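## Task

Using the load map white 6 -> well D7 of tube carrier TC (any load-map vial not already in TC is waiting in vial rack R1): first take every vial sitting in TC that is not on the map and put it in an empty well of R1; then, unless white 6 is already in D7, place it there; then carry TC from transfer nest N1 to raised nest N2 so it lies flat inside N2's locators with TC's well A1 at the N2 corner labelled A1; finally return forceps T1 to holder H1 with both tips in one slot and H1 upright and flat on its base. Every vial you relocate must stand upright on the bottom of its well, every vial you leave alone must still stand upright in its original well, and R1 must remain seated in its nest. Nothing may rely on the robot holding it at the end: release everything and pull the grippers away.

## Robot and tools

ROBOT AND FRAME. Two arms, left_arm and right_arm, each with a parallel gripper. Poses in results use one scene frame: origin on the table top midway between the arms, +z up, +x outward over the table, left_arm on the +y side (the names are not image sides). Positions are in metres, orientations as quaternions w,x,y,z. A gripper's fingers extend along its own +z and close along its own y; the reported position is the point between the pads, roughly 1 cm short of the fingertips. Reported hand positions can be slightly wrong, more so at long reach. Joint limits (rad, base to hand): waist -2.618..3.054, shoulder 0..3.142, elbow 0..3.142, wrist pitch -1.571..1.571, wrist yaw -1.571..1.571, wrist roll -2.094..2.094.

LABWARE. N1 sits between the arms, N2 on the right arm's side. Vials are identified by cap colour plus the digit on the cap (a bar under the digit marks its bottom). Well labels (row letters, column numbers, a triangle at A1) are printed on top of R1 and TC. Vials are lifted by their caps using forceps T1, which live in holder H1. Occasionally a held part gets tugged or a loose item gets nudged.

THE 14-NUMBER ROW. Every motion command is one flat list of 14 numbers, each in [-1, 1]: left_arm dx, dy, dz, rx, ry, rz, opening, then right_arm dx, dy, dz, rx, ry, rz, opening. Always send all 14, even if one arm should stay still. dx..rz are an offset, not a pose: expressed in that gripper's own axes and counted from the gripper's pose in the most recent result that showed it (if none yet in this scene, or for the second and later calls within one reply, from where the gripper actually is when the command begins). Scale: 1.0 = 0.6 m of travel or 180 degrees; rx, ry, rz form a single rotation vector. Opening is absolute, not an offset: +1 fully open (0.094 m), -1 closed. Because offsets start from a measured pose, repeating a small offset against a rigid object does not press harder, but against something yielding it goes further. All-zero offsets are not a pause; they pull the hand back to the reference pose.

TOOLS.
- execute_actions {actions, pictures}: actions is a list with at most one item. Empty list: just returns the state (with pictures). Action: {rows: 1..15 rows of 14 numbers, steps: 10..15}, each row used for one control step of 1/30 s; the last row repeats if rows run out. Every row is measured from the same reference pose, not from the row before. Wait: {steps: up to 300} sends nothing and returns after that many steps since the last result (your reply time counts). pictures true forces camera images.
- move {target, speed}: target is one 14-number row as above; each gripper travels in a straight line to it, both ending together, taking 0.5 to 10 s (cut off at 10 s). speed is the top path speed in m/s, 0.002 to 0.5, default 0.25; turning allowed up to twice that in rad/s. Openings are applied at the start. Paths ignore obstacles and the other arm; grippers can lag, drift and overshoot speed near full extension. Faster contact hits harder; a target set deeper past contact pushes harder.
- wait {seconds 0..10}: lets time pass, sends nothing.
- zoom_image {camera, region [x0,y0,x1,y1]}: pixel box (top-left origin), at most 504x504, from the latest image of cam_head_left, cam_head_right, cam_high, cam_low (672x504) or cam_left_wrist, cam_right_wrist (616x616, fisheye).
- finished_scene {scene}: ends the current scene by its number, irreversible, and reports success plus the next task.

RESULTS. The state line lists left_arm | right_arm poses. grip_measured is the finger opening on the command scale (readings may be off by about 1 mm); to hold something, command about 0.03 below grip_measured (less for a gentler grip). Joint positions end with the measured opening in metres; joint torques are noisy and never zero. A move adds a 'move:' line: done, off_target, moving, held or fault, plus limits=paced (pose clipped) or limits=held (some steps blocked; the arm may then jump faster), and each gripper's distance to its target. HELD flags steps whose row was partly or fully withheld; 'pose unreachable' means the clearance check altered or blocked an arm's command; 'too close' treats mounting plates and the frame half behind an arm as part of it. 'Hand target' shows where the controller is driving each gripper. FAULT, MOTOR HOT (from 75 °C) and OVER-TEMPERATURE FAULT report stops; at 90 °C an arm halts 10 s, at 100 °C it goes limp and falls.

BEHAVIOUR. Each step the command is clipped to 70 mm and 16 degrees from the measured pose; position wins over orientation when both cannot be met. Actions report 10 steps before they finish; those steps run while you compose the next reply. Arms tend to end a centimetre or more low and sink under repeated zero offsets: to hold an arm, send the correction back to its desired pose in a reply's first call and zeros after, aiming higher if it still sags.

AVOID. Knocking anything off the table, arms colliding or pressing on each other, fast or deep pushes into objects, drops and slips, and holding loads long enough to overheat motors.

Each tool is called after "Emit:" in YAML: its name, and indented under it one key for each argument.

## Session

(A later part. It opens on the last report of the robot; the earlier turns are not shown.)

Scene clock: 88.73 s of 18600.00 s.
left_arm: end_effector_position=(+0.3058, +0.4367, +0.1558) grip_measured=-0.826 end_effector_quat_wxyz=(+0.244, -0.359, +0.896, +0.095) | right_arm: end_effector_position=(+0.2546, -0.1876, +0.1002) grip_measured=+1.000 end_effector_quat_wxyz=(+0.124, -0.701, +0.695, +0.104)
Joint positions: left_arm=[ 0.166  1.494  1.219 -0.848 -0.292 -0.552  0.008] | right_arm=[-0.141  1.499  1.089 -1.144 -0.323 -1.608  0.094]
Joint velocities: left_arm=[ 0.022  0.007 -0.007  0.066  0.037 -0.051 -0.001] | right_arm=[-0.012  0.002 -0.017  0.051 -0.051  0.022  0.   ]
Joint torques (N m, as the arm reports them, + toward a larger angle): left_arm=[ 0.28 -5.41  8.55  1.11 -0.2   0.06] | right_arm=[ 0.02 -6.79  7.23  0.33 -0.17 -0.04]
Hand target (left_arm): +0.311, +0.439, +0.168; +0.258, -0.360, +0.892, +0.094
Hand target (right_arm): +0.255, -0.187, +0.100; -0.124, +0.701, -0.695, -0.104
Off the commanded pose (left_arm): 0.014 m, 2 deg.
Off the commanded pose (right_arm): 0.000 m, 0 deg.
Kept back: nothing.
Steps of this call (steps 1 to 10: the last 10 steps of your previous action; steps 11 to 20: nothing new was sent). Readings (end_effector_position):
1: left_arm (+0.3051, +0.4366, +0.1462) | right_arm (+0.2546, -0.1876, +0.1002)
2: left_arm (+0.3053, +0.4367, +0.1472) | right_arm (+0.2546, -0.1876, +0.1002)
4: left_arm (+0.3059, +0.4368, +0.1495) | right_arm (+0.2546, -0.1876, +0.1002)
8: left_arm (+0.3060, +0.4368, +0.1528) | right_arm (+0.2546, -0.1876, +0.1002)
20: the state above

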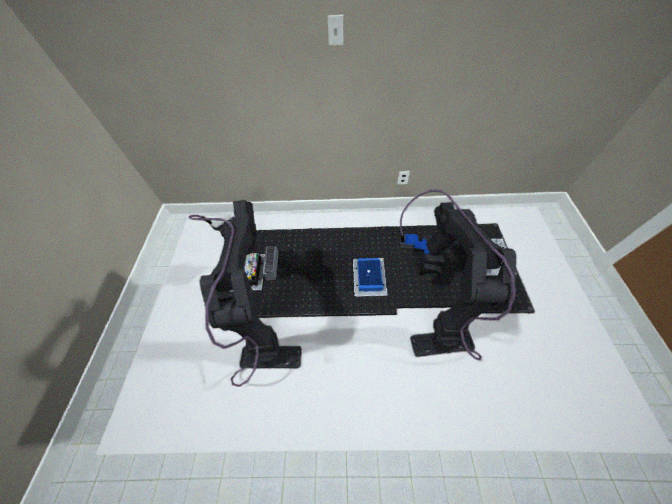

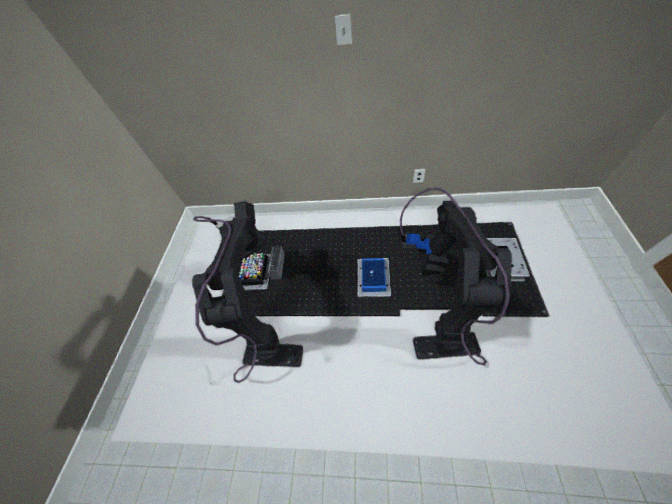

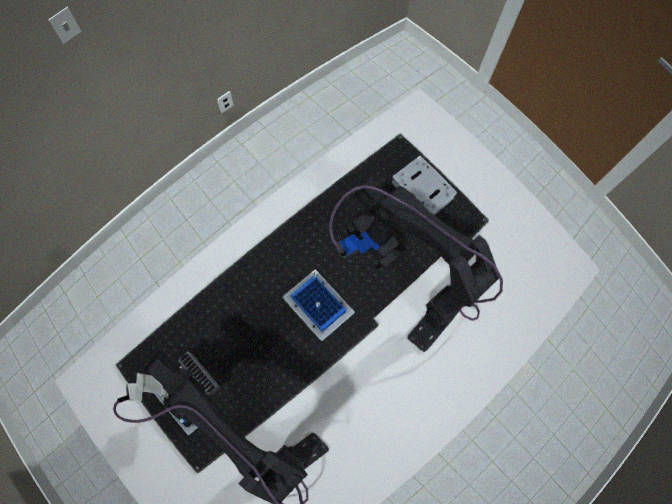

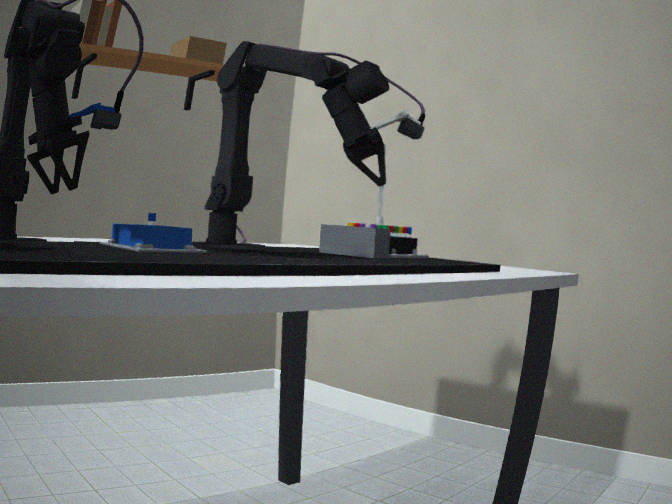

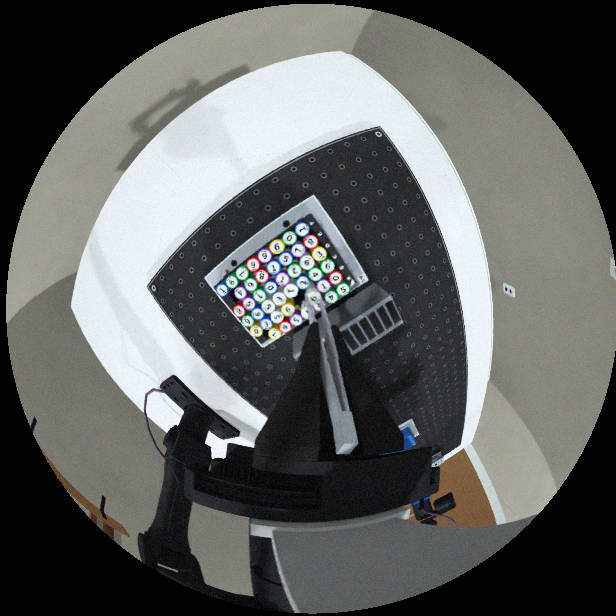

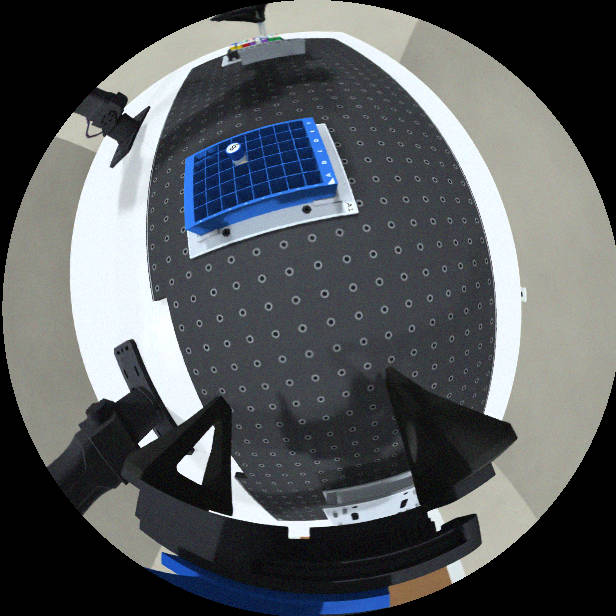

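Emit:
execute_actions:
  actions:
    - {"rows": [[-0.0169,-0.0027,-0.0142,0.0024,-0.0062,-0.0014,-0.835,0,0,0,0,0,0,1],[-0.0179,-0.0027,-0.0160,0.0024,-0.0062,-0.0014,-0.835,0,0,0,0,0,0,1],[-0.0189,-0.0027,-0.0177,0.0024,-0.0062,-0.0014,-0.835,0,0,0,0,0,0,1],[-0.0199,-0.0027,-0.0194,0.0024,-0.0062,-0.0014,-0.835,0,0,0,0,0,0,1],[-0.0209,-0.0027,-0.0211,0.0024,-0.0062,-0.0014,-0.835,0,0,0,0,0,0,1],[-0.0219,-0.0027,-0.0229,0.0024,-0.0062,-0.0014,-0.835,0,0,0,0,0,0,1],[-0.0229,-0.0027,-0.0246,0.0024,-0.0062,-0.0014,-0.835,0,0,0,0,0,0,1],[-0.0239,-0.0027,-0.0263,0.0024,-0.0062,-0.0014,-0.835,0,0,0,0,0,0,1],[-0.0249,-0.0027,-0.0280,0.0024,-0.0062,-0.0014,-0.835,0,0,0,0,0,0,1],[-0.0259,-0.0027,-0.0298,0.0024,-0.0062,-0.0014,-0.835,0,0,0,0,0,0,1],[-0.0269,-0.0027,-0.0315,0.0024,-0.0062,-0.0014,-0.835,0,0,0,0,0,0,1],[-0.0279,-0.0027,-0.0332,0.0024,-0.0062,-0.0014,-0.835,0,0,0,0,0,0,1],[-0.0289,-0.0027,-0.0349,0.0024,-0.0062,-0.0014,-0.835,0,0,0,0,0,0,1],[-0.0299,-0.0027,-0.0367,0.0024,-0.0062,-0.0014,-0.835,0,0,0,0,0,0,1],[-0.0309,-0.0027,-0.0384,0.0024,-0.0062,-0.0014,-0.835,0,0,0,0,0,0,1]], "steps": 15}

Emit:
execute_actions:
  actions:
    - {"steps": 16}

Scene clock: 90.37 s of 18600.00 s.
left_arm: end_effector_position=(+0.3055, +0.4367, +0.1591) grip_measured=-0.826 end_effector_quat_wxyz=(+0.243, -0.359, +0.896, +0.095) | right_arm: end_effector_position=(+0.2546, -0.1877, +0.1001) grip_measured=+1.000 end_effector_quat_wxyz=(+0.123, -0.701, +0.695, +0.103)
Joint positions: left_arm=[ 0.166  1.494  1.233 -0.863 -0.292 -0.552  0.008] | right_arm=[-0.141  1.499  1.089 -1.144 -0.323 -1.608  0.094]
Joint velocities: left_arm=[-0.002  0.002  0.149 -0.081  0.022 -0.037  0.001] | right_arm=[-0.012 -0.007 -0.002 -0.022 -0.007 -0.007  0.   ]
Joint torques (N m, as the arm reports them, + toward a larger angle): left_arm=[ 0.32 -5.44  8.6   1.11 -0.21  0.06] | right_arm=[ 0.1  -6.79  7.26  0.31 -0.17 -0.04]
Steps of this call (steps 1 to 44: nothing new was sent; steps 45 to 49: the first 5 steps of this action). Readings (end_effector_position):
45: left_arm (+0.3056, +0.4367, +0.1557) | right_arm (+0.2546, -0.1876, +0.1002)
46: left_arm (+0.3052, +0.4367, +0.1559) | right_arm (+0.2546, -0.1877, +0.1001)
48: left_arm (+0.3053, +0.4367, +0.1577) | right_arm (+0.2546, -0.1877, +0.1001)
49: the state above

Scene clock: 90.90 s of 18600.00 s.
left_arm: end_effector_position=(+0.3065, +0.4368, +0.1748) grip_measured=-0.826 end_effector_quat_wxyz=(+0.246, -0.359, +0.895, +0.094) | right_arm: end_effector_position=(+0.2546, -0.1878, +0.1001) grip_measured=+1.000 end_effector_quat_wxyz=(+0.123, -0.701, +0.695, +0.103)
Joint positions: left_arm=[ 0.166  1.494  1.293 -0.918 -0.292 -0.552  0.008] | right_arm=[-0.141  1.499  1.089 -1.144 -0.323 -1.608  0.094]
Joint velocities: left_arm=[-0.002 -0.022  0.002 -0.007 -0.11  -0.007  0.   ] | right_arm=[-0.017 -0.002 -0.012  0.051 -0.139  0.022  0.   ]
Joint torques (N m, as the arm reports them, + toward a larger angle): left_arm=[ 0.36 -5.29  8.41  1.06 -0.2   0.05] | right_arm=[ 0.1  -6.8   7.2   0.34 -0.18 -0.02]
Hand target (left_arm): +0.310, +0.439, +0.185; +0.255, -0.359, +0.893, +0.094
Hand target (right_arm): +0.255, -0.188, +0.100; -0.124, +0.701, -0.695, -0.104
Off the commanded pose (left_arm): 0.011 m, 1 deg.
Off the commanded pose (right_arm): 0.000 m, 0 deg.
Kept back: nothing.
Steps of this call (steps 1 to 10: the last 10 steps of your previous action; steps 11 to 16: nothing new was sent). Readings (end_effector_position):
1: left_arm (+0.3059, +0.4368, +0.1606) | right_arm (+0.2546, -0.1878, +0.1001)
2: left_arm (+0.3061, +0.4368, +0.1620) | right_arm (+0.2546, -0.1878, +0.1001)
4: left_arm (+0.3063, +0.4368, +0.1647) | right_arm (+0.2546, -0.1878, +0.1001)
8: left_arm (+0.3064, +0.4368, +0.1696) | right_arm (+0.2546, -0.1878, +0.1001)
16: the state above

Emit:
execute_actions:
  actions:
    - {"rows": [[-0.0100,0.0006,-0.0116,0,-0.0019,0,-0.835,0,0,0,0,0,0,1],[-0.0105,0.0006,-0.0125,0,-0.0019,0,-0.835,0,0,0,0,0,0,1],[-0.0115,0.0006,-0.0142,0,-0.0019,0,-0.835,0,0,0,0,0,0,1],[-0.0128,0.0006,-0.0164,0,-0.0019,0,-0.835,0,0,0,0,0,0,1],[-0.0141,0.0006,-0.0187,0,-0.0019,0,-0.835,0,0,0,0,0,0,1],[-0.0154,0.0006,-0.0209,0,-0.0019,0,-0.835,0,0,0,0,0,0,1],[-0.0167,0.0006,-0.0231,0,-0.0019,0,-0.835,0,0,0,0,0,0,1],[-0.0182,0.0006,-0.0257,0,-0.0019,0,-0.835,0,0,0,0,0,0,1],[-0.0198,0.0006,-0.0285,0,-0.0019,0,-0.835,0,0,0,0,0,0,1],[-0.0216,0.0006,-0.0315,0,-0.0019,0,-0.835,0,0,0,0,0,0,1],[-0.0234,0.0006,-0.0346,0,-0.0019,0,-0.835,0,0,0,0,0,0,1],[-0.0254,0.0006,-0.0381,0,-0.0019,0,-0.835,0,0,0,0,0,0,1],[-0.0276,0.0006,-0.0418,0,-0.0019,0,-0.835,0,0,0,0,0,0,1],[-0.0300,0.0006,-0.0460,0,-0.0019,0,-0.835,0,0,0,0,0,0,1],[-0.0326,0.0006,-0.0504,0,-0.0019,0,-0.835,0,0,0,0,0,0,1]], "steps": 15}

Emit:
execute_actions:
  actions:
    - {"steps": 22}
  pictures: true

Emit:
zoom_image:
  camera: "cam_low"
  region: [330, 140, 430, 240]

Emit:
zoom_image:
  camera: "cam_left_wrist"
  region: [260, 230, 360, 330]

Scene clock: 92.33 s of 18600.00 s.
left_arm: end_effector_position=(+0.3041, +0.4365, +0.1752) grip_measured=-0.826 end_effector_quat_wxyz=(+0.241, -0.359, +0.897, +0.095) | right_arm: end_effector_position=(+0.2546, -0.1879, +0.1001) grip_measured=+1.000 end_effector_quat_wxyz=(+0.123, -0.701, +0.695, +0.103)
Joint positions: left_arm=[ 0.166  1.494  1.299 -0.935 -0.292 -0.552  0.008] | right_arm=[-0.141  1.499  1.089 -1.144 -0.322 -1.608  0.094]
Joint velocities: left_arm=[ 0.032  0.012  0.12  -0.139  0.022 -0.007 -0.   ] | right_arm=[-0.002 -0.002 -0.012  0.051  0.007 -0.007  0.   ]
Joint torques (N m, as the arm reports them, + toward a larger angle): left_arm=[ 0.31 -5.22  8.91  1.12 -0.2   0.03] | right_arm=[ 0.01 -6.76  7.24  0.32 -0.16 -0.02]
Steps of this call (steps 1 to 38: nothing new was sent; steps 39 to 43: the first 5 steps of this action). Readings (end_effector_position):
39: left_arm (+0.3061, +0.4368, +0.1746) | right_arm (+0.2546, -0.1878, +0.1001)
40: left_arm (+0.3056, +0.4367, +0.1744) | right_arm (+0.2546, -0.1878, +0.1001)
42: left_arm (+0.3045, +0.4365, +0.1744) | right_arm (+0.2546, -0.1879, +0.1001)
43: the state above

Scene clock: 93.07 s of 18600.00 s.
left_arm: end_effector_position=(+0.3059, +0.4368, +0.2064) grip_measured=-0.826 end_effector_quat_wxyz=(+0.251, -0.360, +0.894, +0.093) | right_arm: end_effector_position=(+0.2546, -0.1879, +0.1000) grip_measured=+1.000 end_effector_quat_wxyz=(+0.123, -0.701, +0.695, +0.103)
Joint positions: left_arm=[ 0.166  1.494  1.414 -1.028 -0.292 -0.552  0.008] | right_arm=[-0.141  1.499  1.089 -1.144 -0.322 -1.608  0.094]
Joint velocities: left_arm=[-0.017  0.007 -0.007 -0.037 -0.051  0.007  0.   ] | right_arm=[-0.022  0.002 -0.002 -0.022  0.051 -0.037  0.   ]
Joint torques (N m, as the arm reports them, + toward a larger angle): left_arm=[ 0.46 -4.48  7.9   1.04 -0.18  0.08] | right_arm=[ 0.05 -6.8   7.23  0.32 -0.19 -0.03]
Hand target (left_arm): +0.307, +0.439, +0.210; +0.250, -0.359, +0.894, +0.095
Hand target (right_arm): +0.255, -0.188, +0.100; -0.123, +0.701, -0.695, -0.103
Off the commanded pose (left_arm): 0.005 m, 0 deg.
Off the commanded pose (right_arm): 0.000 m, 0 deg.
Kept back: nothing.
Steps of this call (steps 1 to 10: the last 10 steps of your previous action; steps 11 to 22: nothing new was sent). Readings (end_effector_position):
1: left_arm (+0.3041, +0.4365, +0.1768) | right_arm (+0.2546, -0.1879, +0.1001)
2: left_arm (+0.3047, +0.4366, +0.1791) | right_arm (+0.2546, -0.1879, +0.1001)
4: left_arm (+0.3060, +0.4368, +0.1840) | right_arm (+0.2546, -0.1879, +0.1001)
8: left_arm (+0.3069, +0.4369, +0.1938) | right_arm (+0.2546, -0.1879, +0.1000)
22: the state above

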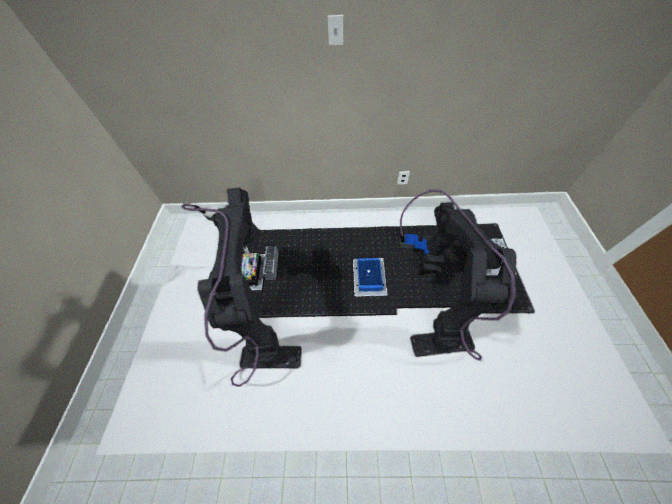

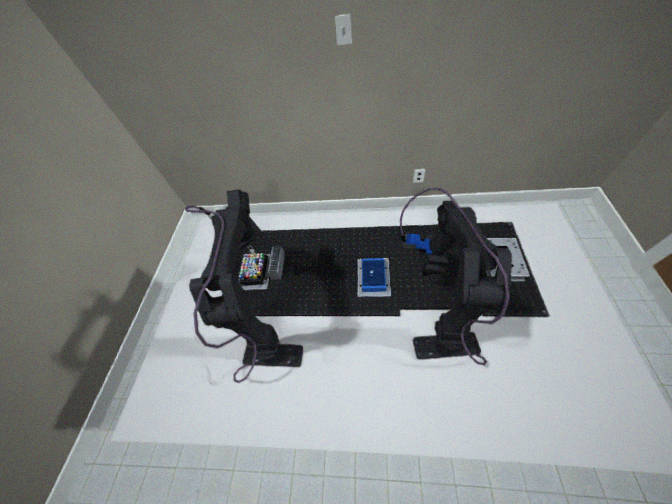

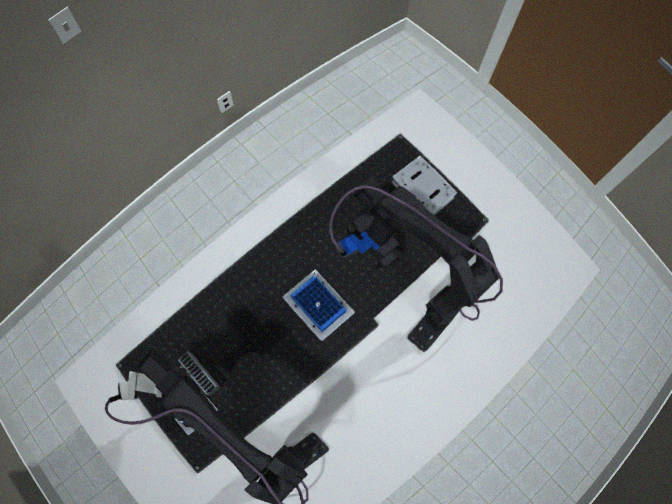

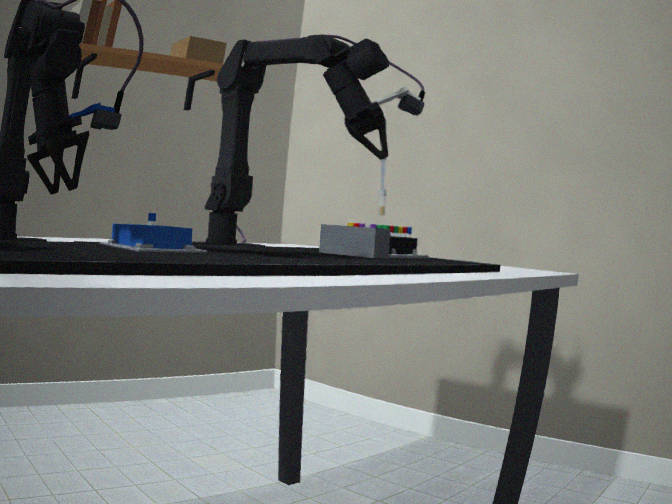

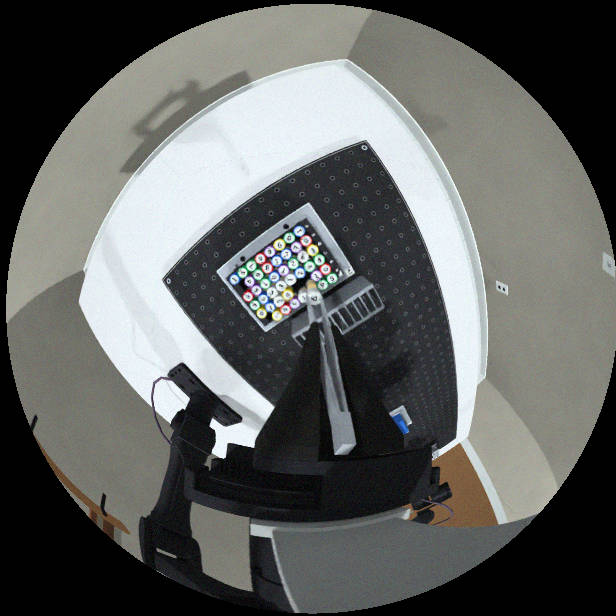

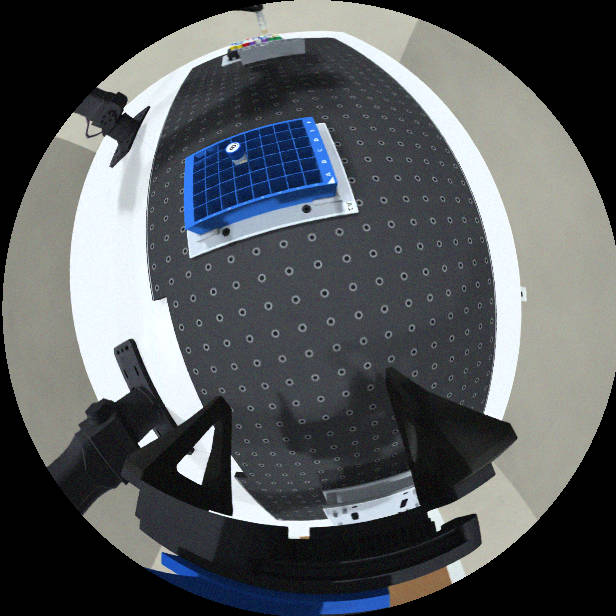

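Region (330, 140, 430, 240) of cam_low's 672x504 image, scaled by 5.040, with more detail than that image has.

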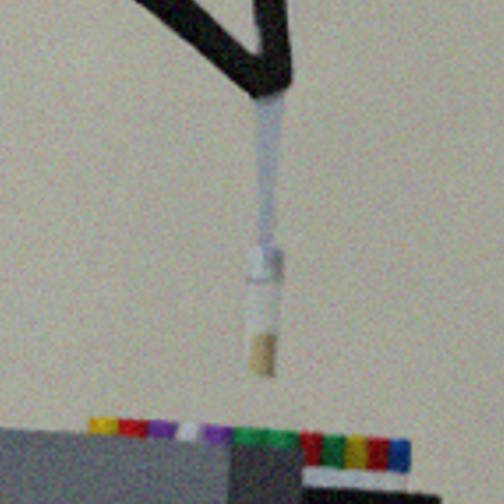

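Region (260, 230, 360, 330) of cam_left_wrist's 616x616 image, scaled by 5.040, with more detail than that image has.

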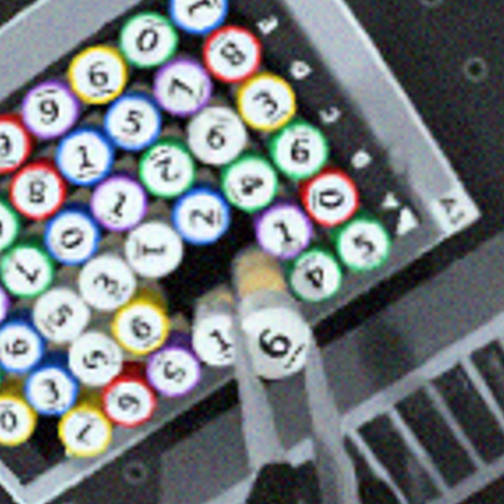

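Emit:
move:
  target: [0.4957,-0.4343,-0.3408,0.248,0.0067,0.4254,-0.835,0.0475,0,-0.0158,0,0,0,1]
  speed: 0.3

Scene clock: 99.10 s of 18600.00 s.
left_arm: end_effector_position=(+0.2309, +0.0032, +0.2302) grip_measured=-0.826 end_effector_quat_wxyz=(+0.245, +0.362, +0.894, -0.097) | right_arm: end_effector_position=(+0.2536, -0.2145, +0.1000) grip_measured=+1.000 end_effector_quat_wxyz=(+0.127, -0.703, +0.693, +0.097)
Joint positions: left_arm=[-0.9    1.715  1.733 -1.06  -0.082 -0.13   0.008] | right_arm=[-0.246  1.499  1.089 -1.164 -0.321 -1.725  0.094]
Joint velocities: left_arm=[ 0.007 -0.007 -0.017 -0.022 -0.007 -0.007 -0.   ] | right_arm=[ 0.002 -0.007  0.017 -0.11   0.007 -0.022  0.   ]
Joint torques (N m, as the arm reports them, + toward a larger angle): left_arm=[-0.2  -6.68  8.35  1.17  0.05  0.07] | right_arm=[-0.93 -4.91  8.56  0.15 -0.2  -0.08]
Hand target (left_arm): +0.230, -0.000, +0.239; +0.250, +0.369, +0.889, -0.103
Hand target (right_arm): +0.255, -0.217, +0.100; -0.123, +0.701, -0.695, -0.104
Off the commanded pose (left_arm): 0.007 m, 1 deg.
Off the commanded pose (right_arm): 0.004 m, 1 deg.
Kept back: nothing.
move: done

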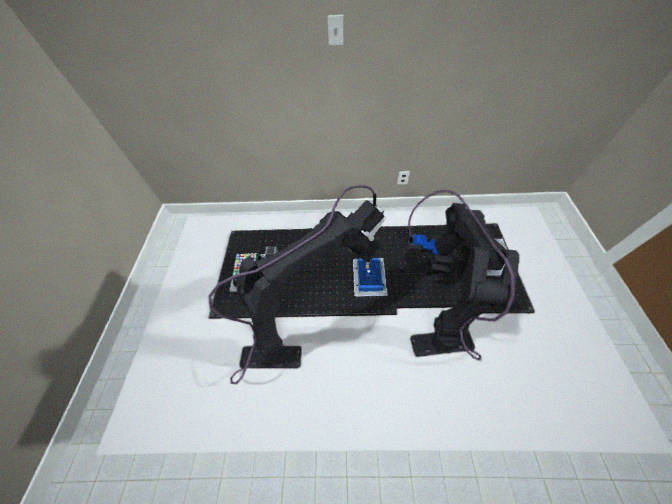

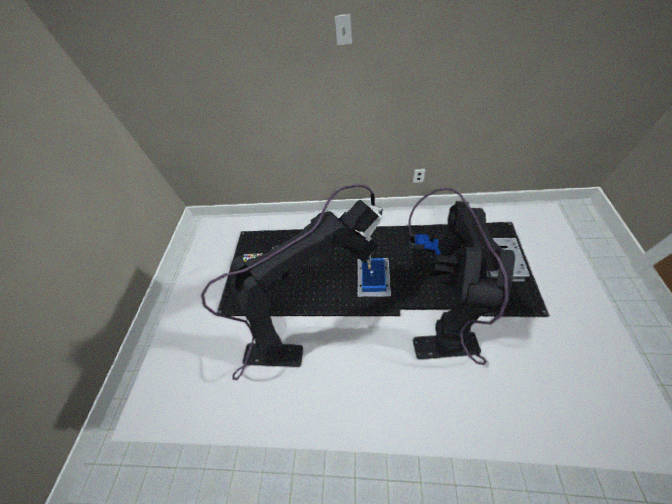

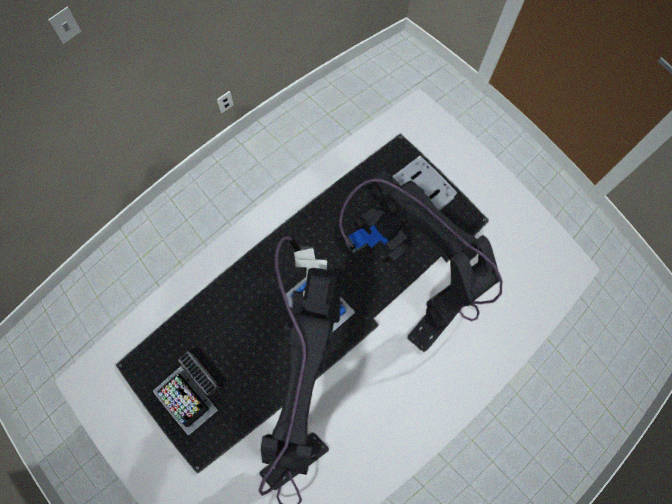

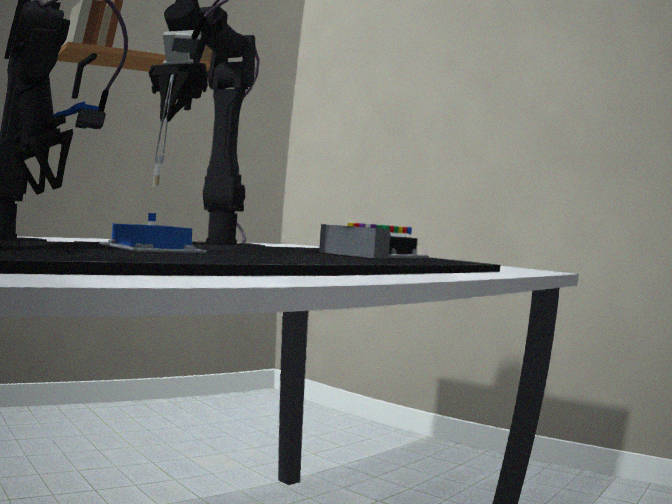

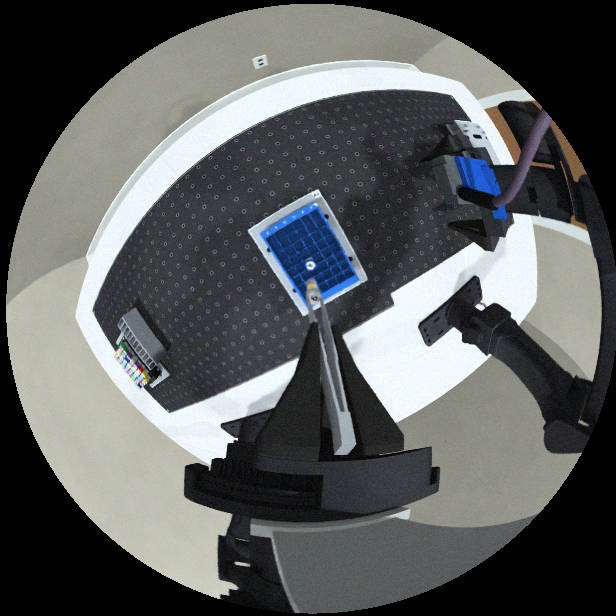

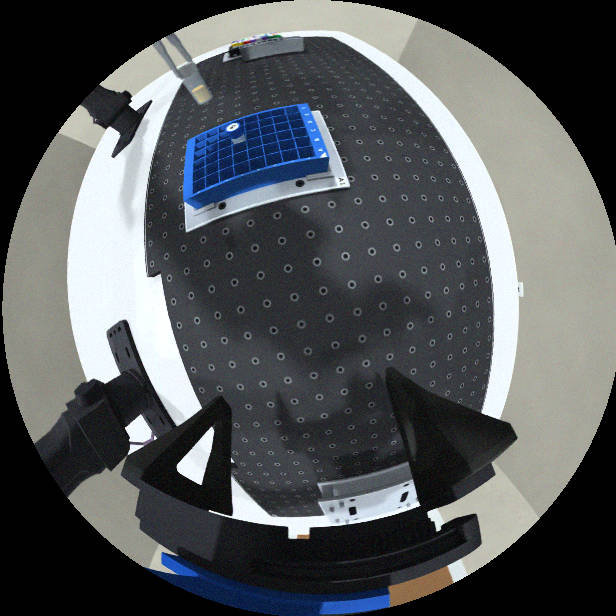

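Emit:
zoom_image:
  camera: "cam_left_wrist"
  region: [245, 190, 375, 320]

Region (245, 190, 375, 320) of cam_left_wrist's 616x616 image, scaled by 3.877, with more detail than that image has.

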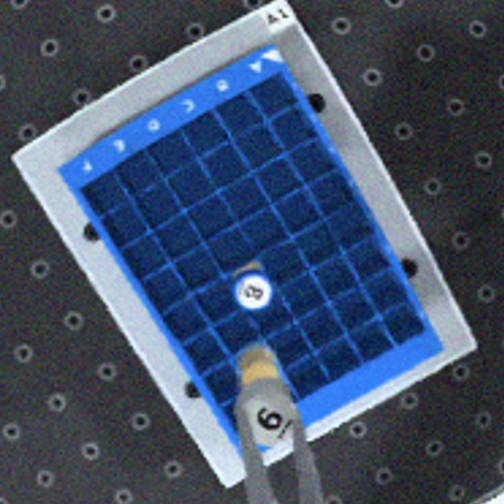

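Emit:
move:
  target: [0.0492,-0.0313,0.0753,0.0003,-0.0022,-0.0002,-0.835,0,0,0,0,0,0,1]
  speed: 0.08

Emit:
zoom_image:
  camera: "cam_left_wrist"
  region: [260, 220, 370, 330]

Emit:
zoom_image:
  camera: "cam_right_wrist"
  region: [160, 70, 280, 190]

Emit:
zoom_image:
  camera: "cam_low"
  region: [100, 150, 210, 260]

Scene clock: 104.40 s of 18600.00 s.
left_arm: end_effector_position=(+0.2148, -0.0072, +0.1688) grip_measured=-0.826 end_effector_quat_wxyz=(+0.230, +0.366, +0.897, -0.094) | right_arm: end_effector_position=(+0.2535, -0.2147, +0.0999) grip_measured=+1.000 end_effector_quat_wxyz=(+0.127, -0.704, +0.692, +0.096)
Joint positions: left_arm=[-0.951  1.705  1.49  -0.862 -0.095 -0.173  0.008] | right_arm=[-0.246  1.499  1.089 -1.164 -0.32  -1.725  0.094]
Joint velocities: left_arm=[ 0.017 -0.002  0.002  0.022  0.022 -0.007 -0.   ] | right_arm=[ 0.002 -0.012 -0.007 -0.022 -0.051  0.037  0.   ]
Joint torques (N m, as the arm reports them, + toward a larger angle): left_arm=[-0.58 -8.61  5.1   1.44 -0.23 -0.11] | right_arm=[ 0.05 -6.75  7.21  0.29 -0.19 -0.01]
Hand target (left_arm): +0.216, -0.009, +0.177; +0.248, +0.362, +0.893, -0.099
Hand target (right_arm): +0.254, -0.215, +0.100; -0.127, +0.703, -0.693, -0.096
Off the commanded pose (left_arm): 0.008 m, 2 deg.
Off the commanded pose (right_arm): 0.000 m, 0 deg.
Kept back: nothing.
After step 90, 1.13 s passed at rest.
move: done

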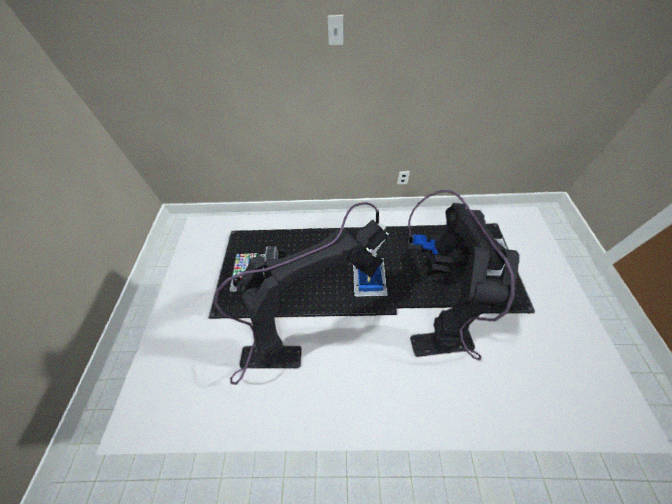

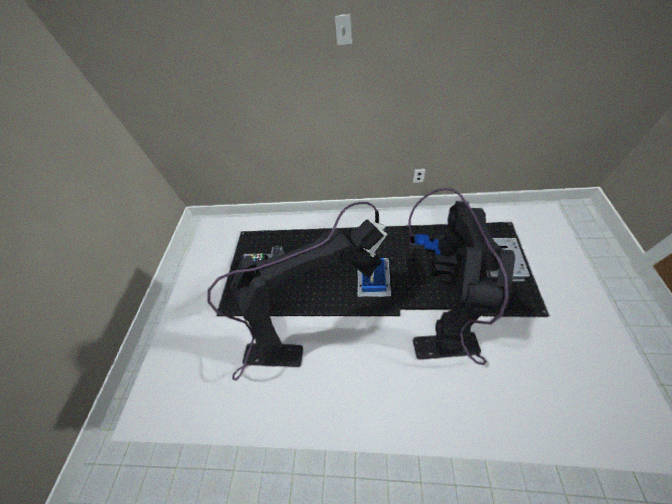

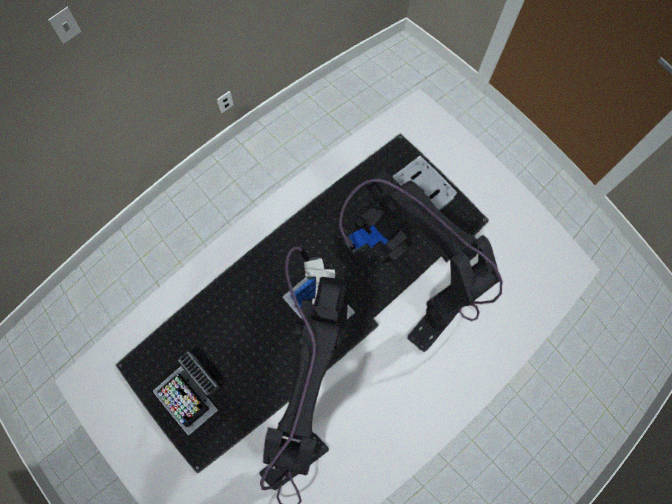

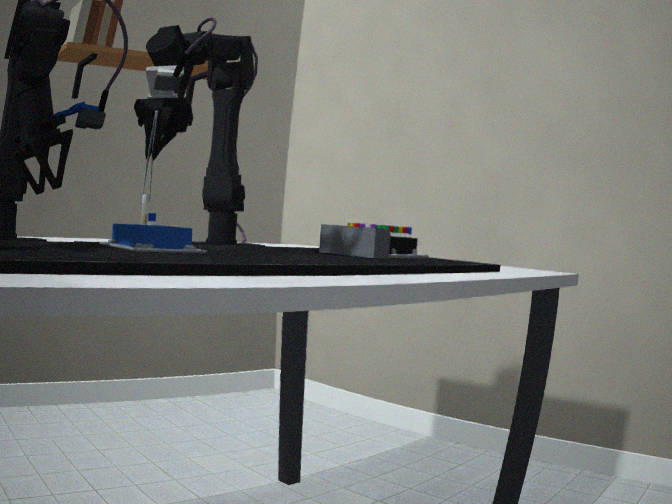

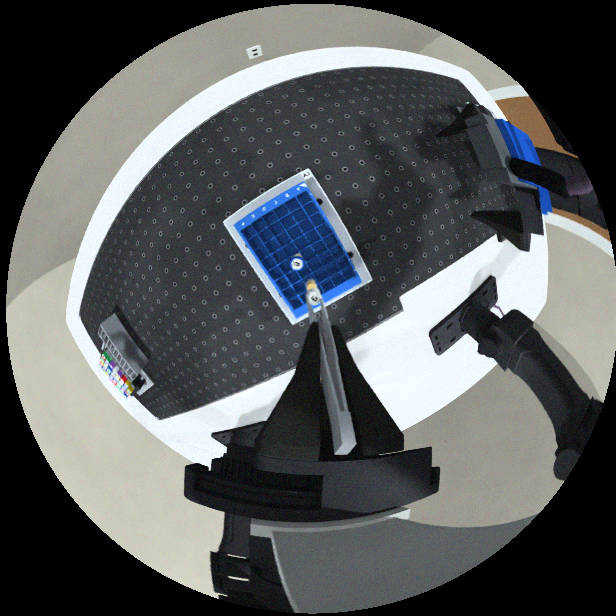

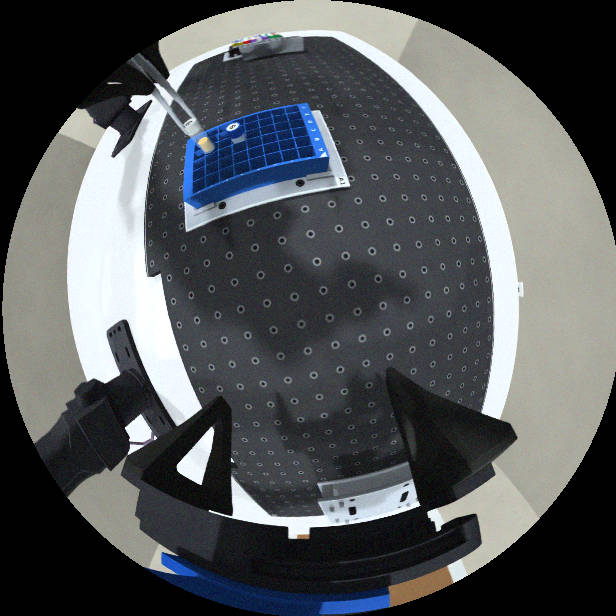

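Region (260, 220, 370, 330) of cam_left_wrist's 616x616 image, scaled by 4.582, with more detail than that image has.

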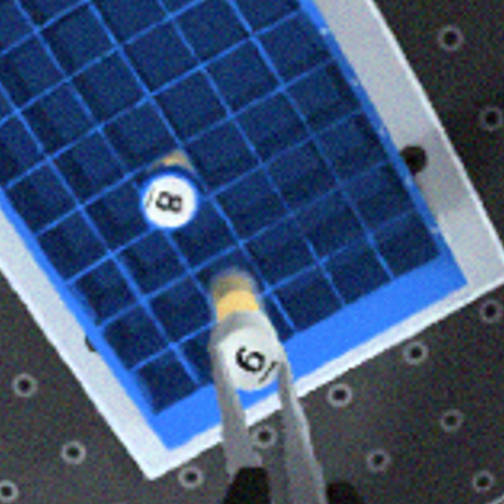

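Region (160, 70, 280, 190) of cam_right_wrist's 616x616 image, scaled by 4.200, with more detail than that image has.

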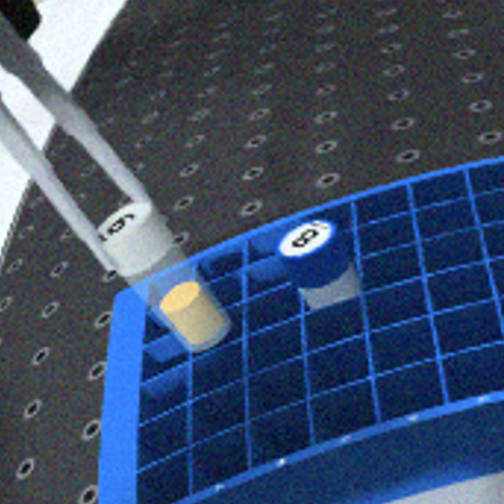

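Region (100, 150, 210, 260) of cam_low's 672x504 image, scaled by 4.582, with more detail than that image has.

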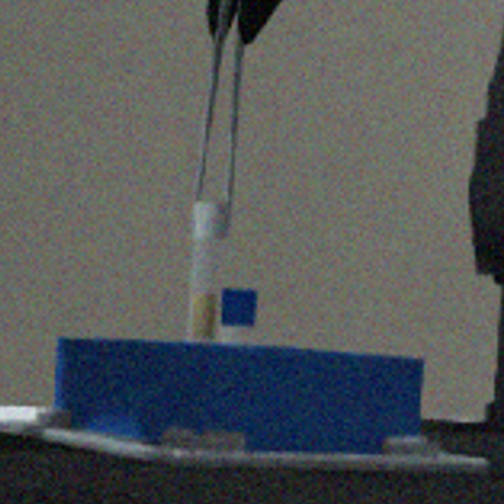

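Emit:
zoom_image:
  camera: "cam_right_wrist"
  region: [180, 115, 250, 175]

Emit:
zoom_image:
  camera: "cam_left_wrist"
  region: [280, 250, 340, 310]

Region (180, 115, 250, 175) of cam_right_wrist's 616x616 image, scaled by 7.200, with more detail than that image has; it fills the top 432 rows of this view, and the rest is white.

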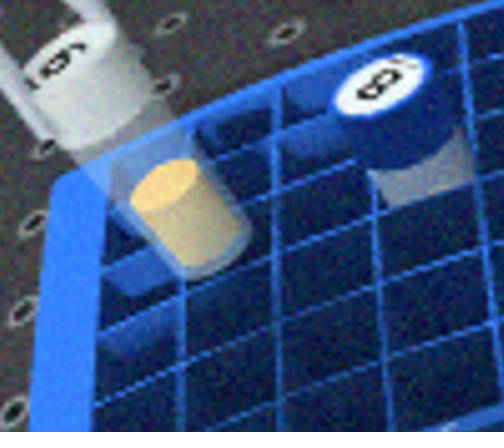

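Region (280, 250, 340, 310) of cam_left_wrist's 616x616 image, scaled by 8.400, with more detail than that image has.

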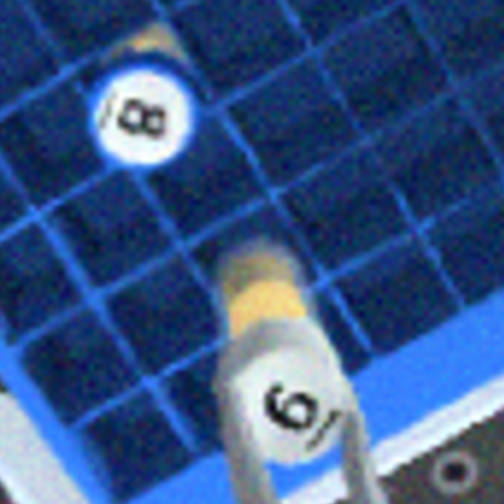

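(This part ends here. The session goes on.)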